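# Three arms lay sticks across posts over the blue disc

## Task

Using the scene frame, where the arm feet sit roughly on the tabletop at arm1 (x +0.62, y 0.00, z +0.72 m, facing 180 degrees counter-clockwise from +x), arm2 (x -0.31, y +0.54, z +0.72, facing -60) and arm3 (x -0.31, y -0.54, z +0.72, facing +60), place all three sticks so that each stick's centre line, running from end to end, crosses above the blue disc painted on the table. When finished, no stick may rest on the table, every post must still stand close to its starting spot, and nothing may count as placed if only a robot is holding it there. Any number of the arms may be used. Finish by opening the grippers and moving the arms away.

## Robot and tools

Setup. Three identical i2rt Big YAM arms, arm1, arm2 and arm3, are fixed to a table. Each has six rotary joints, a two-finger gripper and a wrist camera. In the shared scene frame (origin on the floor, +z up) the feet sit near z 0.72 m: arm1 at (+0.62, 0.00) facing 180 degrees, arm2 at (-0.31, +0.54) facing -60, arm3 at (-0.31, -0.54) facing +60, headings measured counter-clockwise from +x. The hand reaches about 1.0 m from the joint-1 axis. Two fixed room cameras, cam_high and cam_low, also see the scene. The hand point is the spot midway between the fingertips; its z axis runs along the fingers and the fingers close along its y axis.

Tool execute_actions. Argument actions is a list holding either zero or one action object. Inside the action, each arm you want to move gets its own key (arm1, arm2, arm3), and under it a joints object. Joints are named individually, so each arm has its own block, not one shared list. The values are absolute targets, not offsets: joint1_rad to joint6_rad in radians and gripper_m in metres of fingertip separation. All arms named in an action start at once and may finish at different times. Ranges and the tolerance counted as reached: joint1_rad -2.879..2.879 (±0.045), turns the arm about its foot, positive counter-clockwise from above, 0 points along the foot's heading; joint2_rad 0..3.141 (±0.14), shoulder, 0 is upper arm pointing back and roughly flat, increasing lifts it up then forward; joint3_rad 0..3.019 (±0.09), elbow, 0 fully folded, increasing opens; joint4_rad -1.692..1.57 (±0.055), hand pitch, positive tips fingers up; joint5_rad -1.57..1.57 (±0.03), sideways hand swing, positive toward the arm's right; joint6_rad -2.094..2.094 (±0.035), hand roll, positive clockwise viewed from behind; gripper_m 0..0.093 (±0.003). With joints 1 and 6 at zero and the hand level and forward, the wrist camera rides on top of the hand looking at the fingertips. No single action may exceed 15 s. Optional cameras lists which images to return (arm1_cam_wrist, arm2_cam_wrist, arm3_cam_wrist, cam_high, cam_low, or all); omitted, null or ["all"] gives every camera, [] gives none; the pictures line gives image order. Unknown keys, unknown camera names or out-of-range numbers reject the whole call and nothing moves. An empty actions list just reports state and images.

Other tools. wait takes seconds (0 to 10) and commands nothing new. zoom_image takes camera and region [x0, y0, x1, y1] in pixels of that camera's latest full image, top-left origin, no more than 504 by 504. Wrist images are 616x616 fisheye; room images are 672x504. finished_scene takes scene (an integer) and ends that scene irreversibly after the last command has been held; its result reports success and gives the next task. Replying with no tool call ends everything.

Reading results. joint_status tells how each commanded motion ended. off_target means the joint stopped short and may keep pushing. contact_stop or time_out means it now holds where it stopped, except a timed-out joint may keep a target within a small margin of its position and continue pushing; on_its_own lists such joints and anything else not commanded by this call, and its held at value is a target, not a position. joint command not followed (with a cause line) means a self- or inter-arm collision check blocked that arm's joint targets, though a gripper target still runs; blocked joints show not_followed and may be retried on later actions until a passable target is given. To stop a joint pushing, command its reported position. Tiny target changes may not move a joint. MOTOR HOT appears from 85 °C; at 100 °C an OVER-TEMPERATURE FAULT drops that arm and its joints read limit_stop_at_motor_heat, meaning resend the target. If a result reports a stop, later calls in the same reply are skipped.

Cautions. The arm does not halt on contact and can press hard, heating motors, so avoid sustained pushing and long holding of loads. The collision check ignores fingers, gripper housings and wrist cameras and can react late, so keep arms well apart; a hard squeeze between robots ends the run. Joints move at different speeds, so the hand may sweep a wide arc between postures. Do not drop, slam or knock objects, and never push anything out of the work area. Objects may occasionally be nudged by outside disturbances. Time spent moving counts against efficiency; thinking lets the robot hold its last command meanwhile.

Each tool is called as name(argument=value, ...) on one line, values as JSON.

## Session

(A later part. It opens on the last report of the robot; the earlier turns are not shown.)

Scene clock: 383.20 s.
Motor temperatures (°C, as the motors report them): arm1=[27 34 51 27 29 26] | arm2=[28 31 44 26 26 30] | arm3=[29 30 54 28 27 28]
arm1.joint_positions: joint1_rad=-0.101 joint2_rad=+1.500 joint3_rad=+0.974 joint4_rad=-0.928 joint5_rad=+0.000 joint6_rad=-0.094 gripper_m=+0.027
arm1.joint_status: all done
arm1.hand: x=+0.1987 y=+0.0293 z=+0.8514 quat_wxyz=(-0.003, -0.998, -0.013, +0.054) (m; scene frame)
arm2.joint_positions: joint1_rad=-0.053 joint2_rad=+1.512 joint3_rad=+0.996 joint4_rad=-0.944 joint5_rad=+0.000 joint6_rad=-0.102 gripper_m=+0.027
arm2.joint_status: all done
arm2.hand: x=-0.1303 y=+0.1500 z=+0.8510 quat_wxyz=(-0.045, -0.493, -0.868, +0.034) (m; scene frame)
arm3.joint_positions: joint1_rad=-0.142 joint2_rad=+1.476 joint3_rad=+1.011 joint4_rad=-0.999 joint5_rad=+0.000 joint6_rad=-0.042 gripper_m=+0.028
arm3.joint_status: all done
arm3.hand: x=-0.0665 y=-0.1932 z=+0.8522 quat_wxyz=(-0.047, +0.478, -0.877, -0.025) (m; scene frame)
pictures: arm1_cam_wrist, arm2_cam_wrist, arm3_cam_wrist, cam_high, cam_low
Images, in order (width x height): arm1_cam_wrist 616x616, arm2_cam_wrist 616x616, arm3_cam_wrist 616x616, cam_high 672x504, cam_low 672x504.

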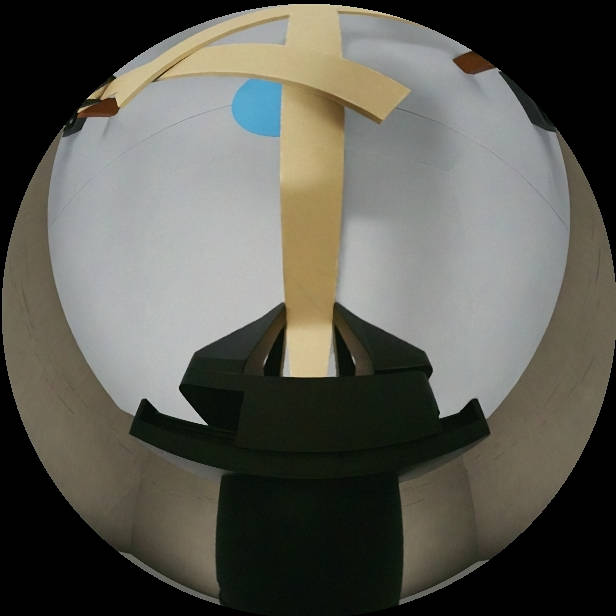

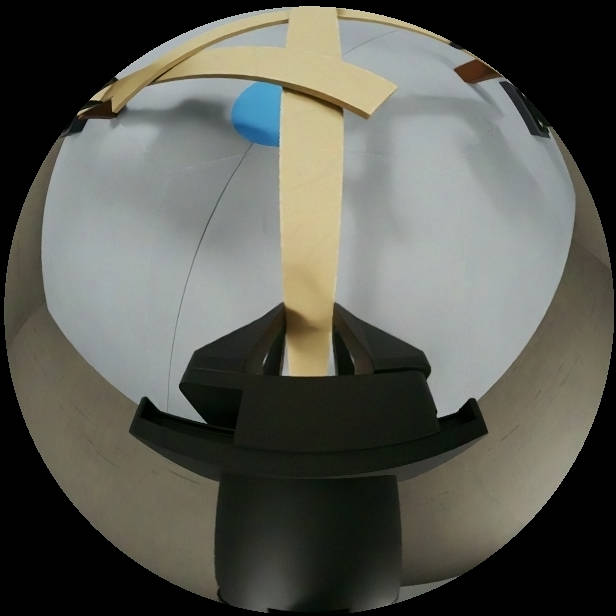

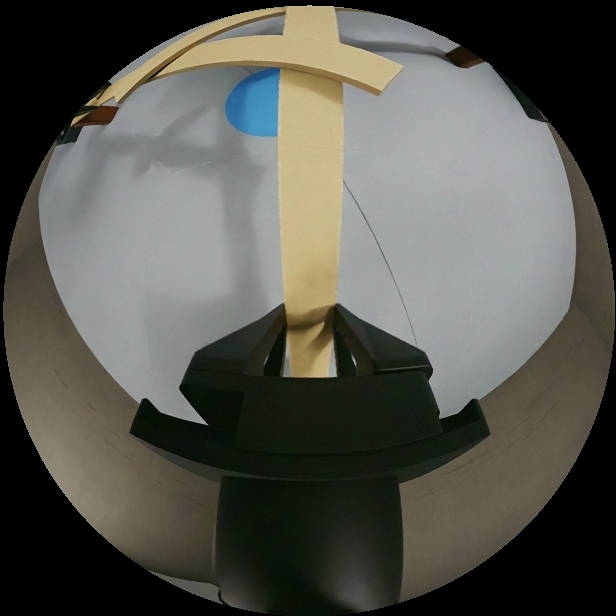

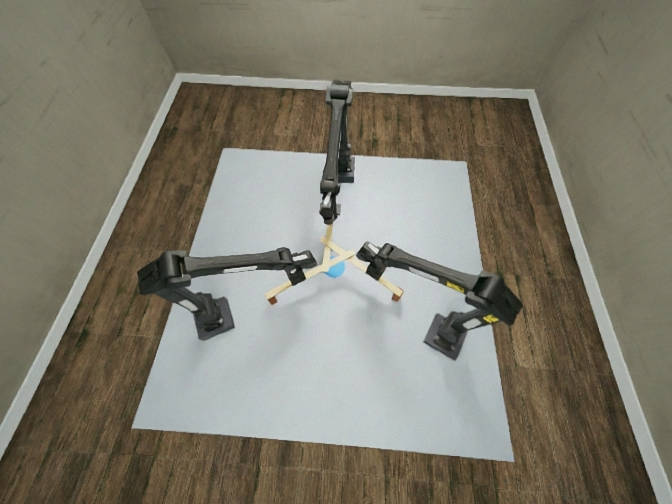

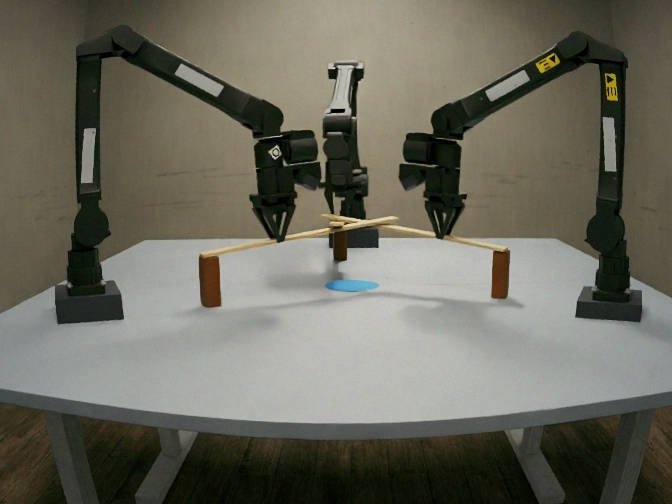

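execute_actions(actions=[{"arm1":{"joints":{"gripper_m":0.06}},"arm2":{"joints":{"gripper_m":0.06}},"arm3":{"joints":{"gripper_m":0.06}}}], cameras=["cam_low"])

execute_actions(actions=[{"arm1":{"joints":{"joint2_rad":0.9,"joint4_rad":-1.3}},"arm2":{"joints":{"joint2_rad":0.9,"joint4_rad":-1.3}},"arm3":{"joints":{"joint2_rad":0.9,"joint4_rad":-1.3}}}])

Scene clock: 402.43 s.
Motor temperatures (°C, as the motors report them): arm1=[27 34 51 27 29 26] | arm2=[28 31 45 26 26 30] | arm3=[29 30 55 28 27 28]
arm1.joint_positions: joint1_rad=-0.101 joint2_rad=+1.500 joint3_rad=+0.974 joint4_rad=-0.928 joint5_rad=+0.000 joint6_rad=-0.093 gripper_m=+0.060
arm1.joint_status: all done
arm1.hand: x=+0.1987 y=+0.0293 z=+0.8514 quat_wxyz=(-0.003, -0.998, -0.013, +0.054) (m; scene frame)
arm2.joint_positions: joint1_rad=-0.053 joint2_rad=+1.512 joint3_rad=+0.996 joint4_rad=-0.944 joint5_rad=+0.000 joint6_rad=-0.102 gripper_m=+0.060
arm2.joint_status: all done
arm2.hand: x=-0.1303 y=+0.1500 z=+0.8510 quat_wxyz=(-0.045, -0.493, -0.868, +0.034) (m; scene frame)
arm3.joint_positions: joint1_rad=-0.142 joint2_rad=+1.476 joint3_rad=+1.011 joint4_rad=-0.999 joint5_rad=+0.000 joint6_rad=-0.042 gripper_m=+0.060
arm3.joint_status: all done
arm3.hand: x=-0.0665 y=-0.1932 z=+0.8522 quat_wxyz=(-0.047, +0.478, -0.877, -0.025) (m; scene frame)
pictures: cam_low
Images, in order (width x height): cam_low 672x504.

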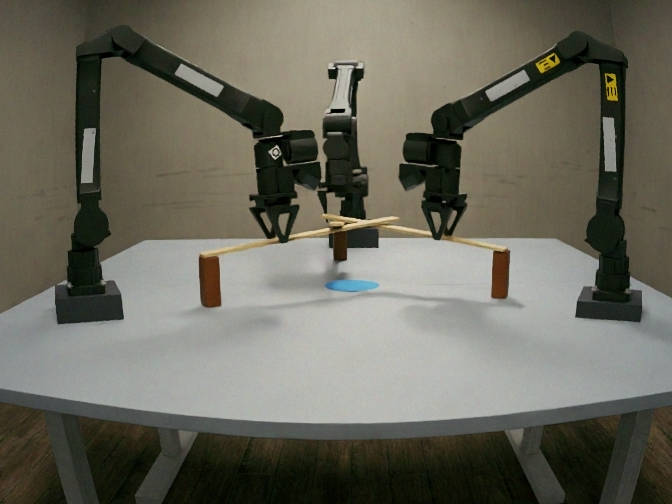

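Scene clock: 403.83 s.
Motor temperatures (°C, as the motors report them): arm1=[27 34 51 27 29 26] | arm2=[28 31 45 26 26 30] | arm3=[29 30 55 28 27 28]
arm1.joint_positions: joint1_rad=-0.101 joint2_rad=+0.887 joint3_rad=+0.983 joint4_rad=-1.292 joint5_rad=+0.000 joint6_rad=-0.093 gripper_m=+0.060
arm1.joint_status: all done
arm1.hand: x=+0.3130 y=+0.0244 z=+1.0504 quat_wxyz=(+0.008, -0.983, -0.012, +0.182) (m; scene frame)
arm2.joint_positions: joint1_rad=-0.053 joint2_rad=+0.891 joint3_rad=+1.004 joint4_rad=-1.286 joint5_rad=+0.000 joint6_rad=-0.102 gripper_m=+0.060
arm2.joint_status: all done
arm2.hand: x=-0.1784 y=+0.2551 z=+1.0550 quat_wxyz=(-0.160, -0.484, -0.852, +0.116) (m; scene frame)
arm3.joint_positions: joint1_rad=-0.142 joint2_rad=+0.889 joint3_rad=+1.022 joint4_rad=-1.289 joint5_rad=+0.000 joint6_rad=-0.042 gripper_m=+0.060
arm3.joint_status: all done
arm3.hand: x=-0.1278 y=-0.2815 z=+1.0469 quat_wxyz=(-0.184, +0.468, -0.859, -0.093) (m; scene frame)
pictures: arm1_cam_wrist, arm2_cam_wrist, arm3_cam_wrist, cam_high, cam_low
Images, in order (width x height): arm1_cam_wrist 616x616, arm2_cam_wrist 616x616, arm3_cam_wrist 616x616, cam_high 672x504, cam_low 672x504.

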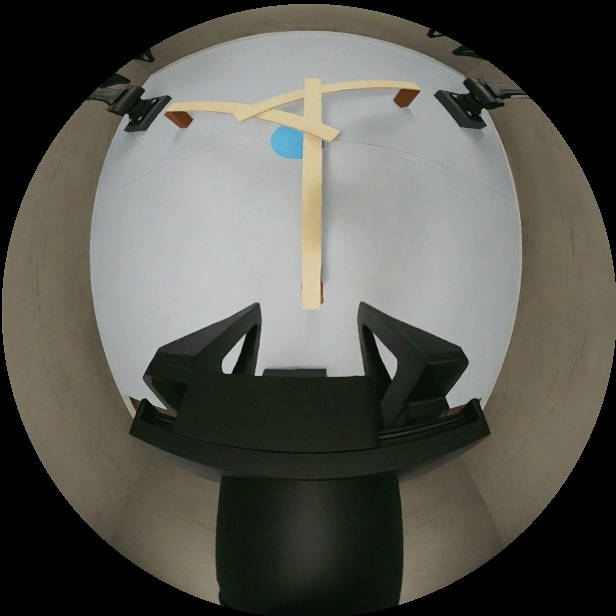

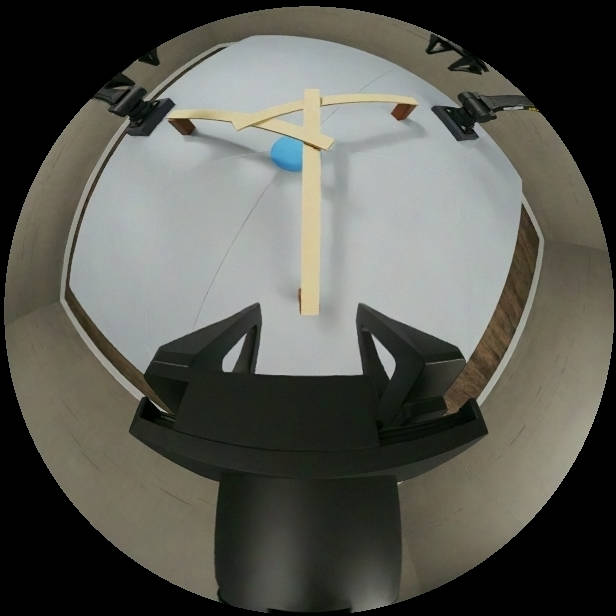

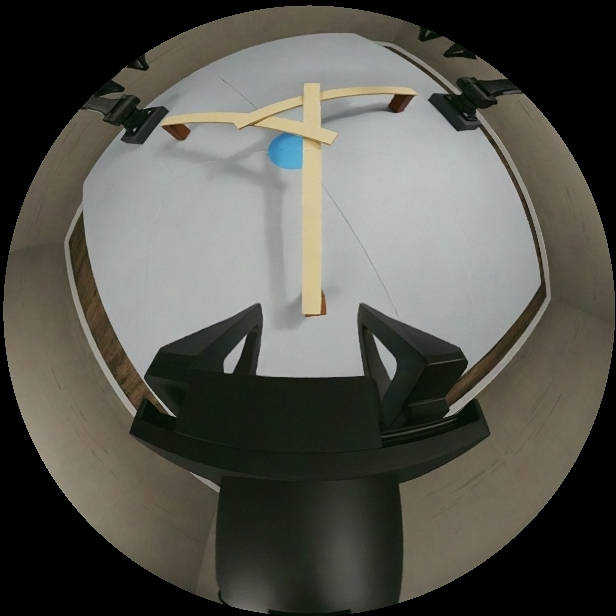

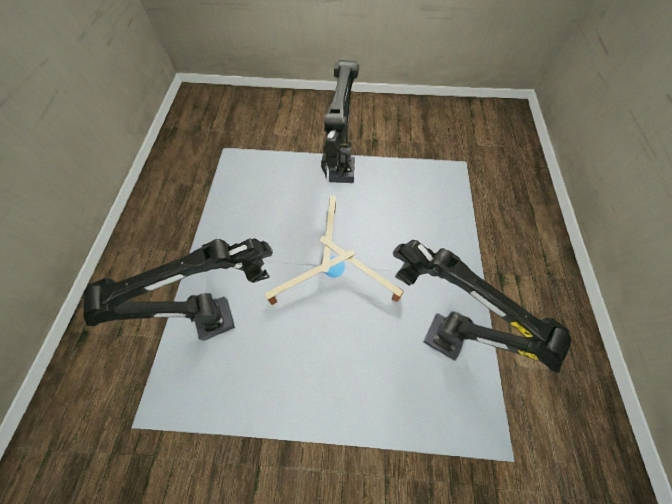

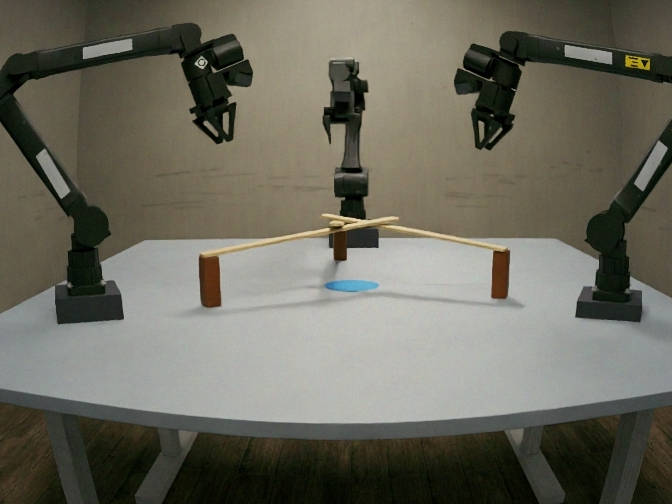

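zoom_image(camera="arm3_cam_wrist", region=[255, 110, 345, 190])

zoom_image(camera="arm1_cam_wrist", region=[255, 100, 345, 180])

zoom_image(camera="arm2_cam_wrist", region=[255, 110, 345, 190])

Region (255, 110, 345, 190) of arm3_cam_wrist's 616x616 image, scaled by 5.600, with more detail than that image has.

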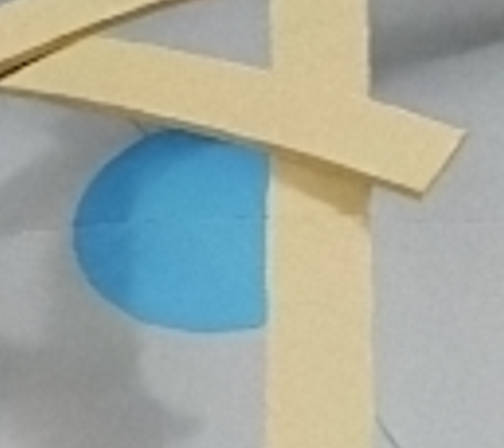

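Region (255, 100, 345, 180) of arm1_cam_wrist's 616x616 image, scaled by 5.600, with more detail than that image has.

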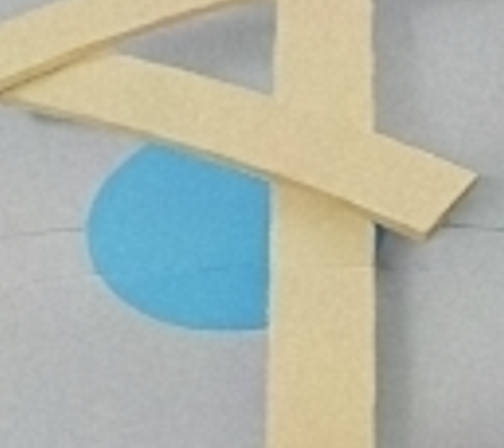

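Region (255, 110, 345, 190) of arm2_cam_wrist's 616x616 image, scaled by 5.600, with more detail than that image has.

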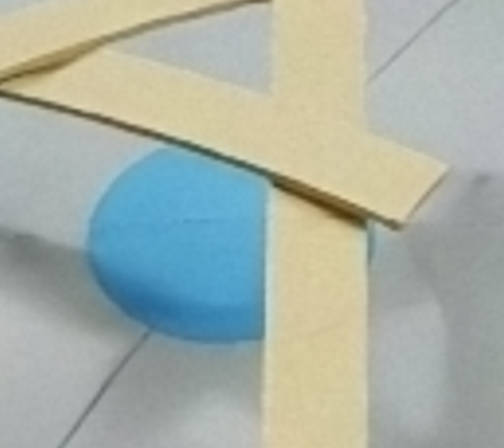

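finished_scene(scene=2)

The scene is finished: the task was done.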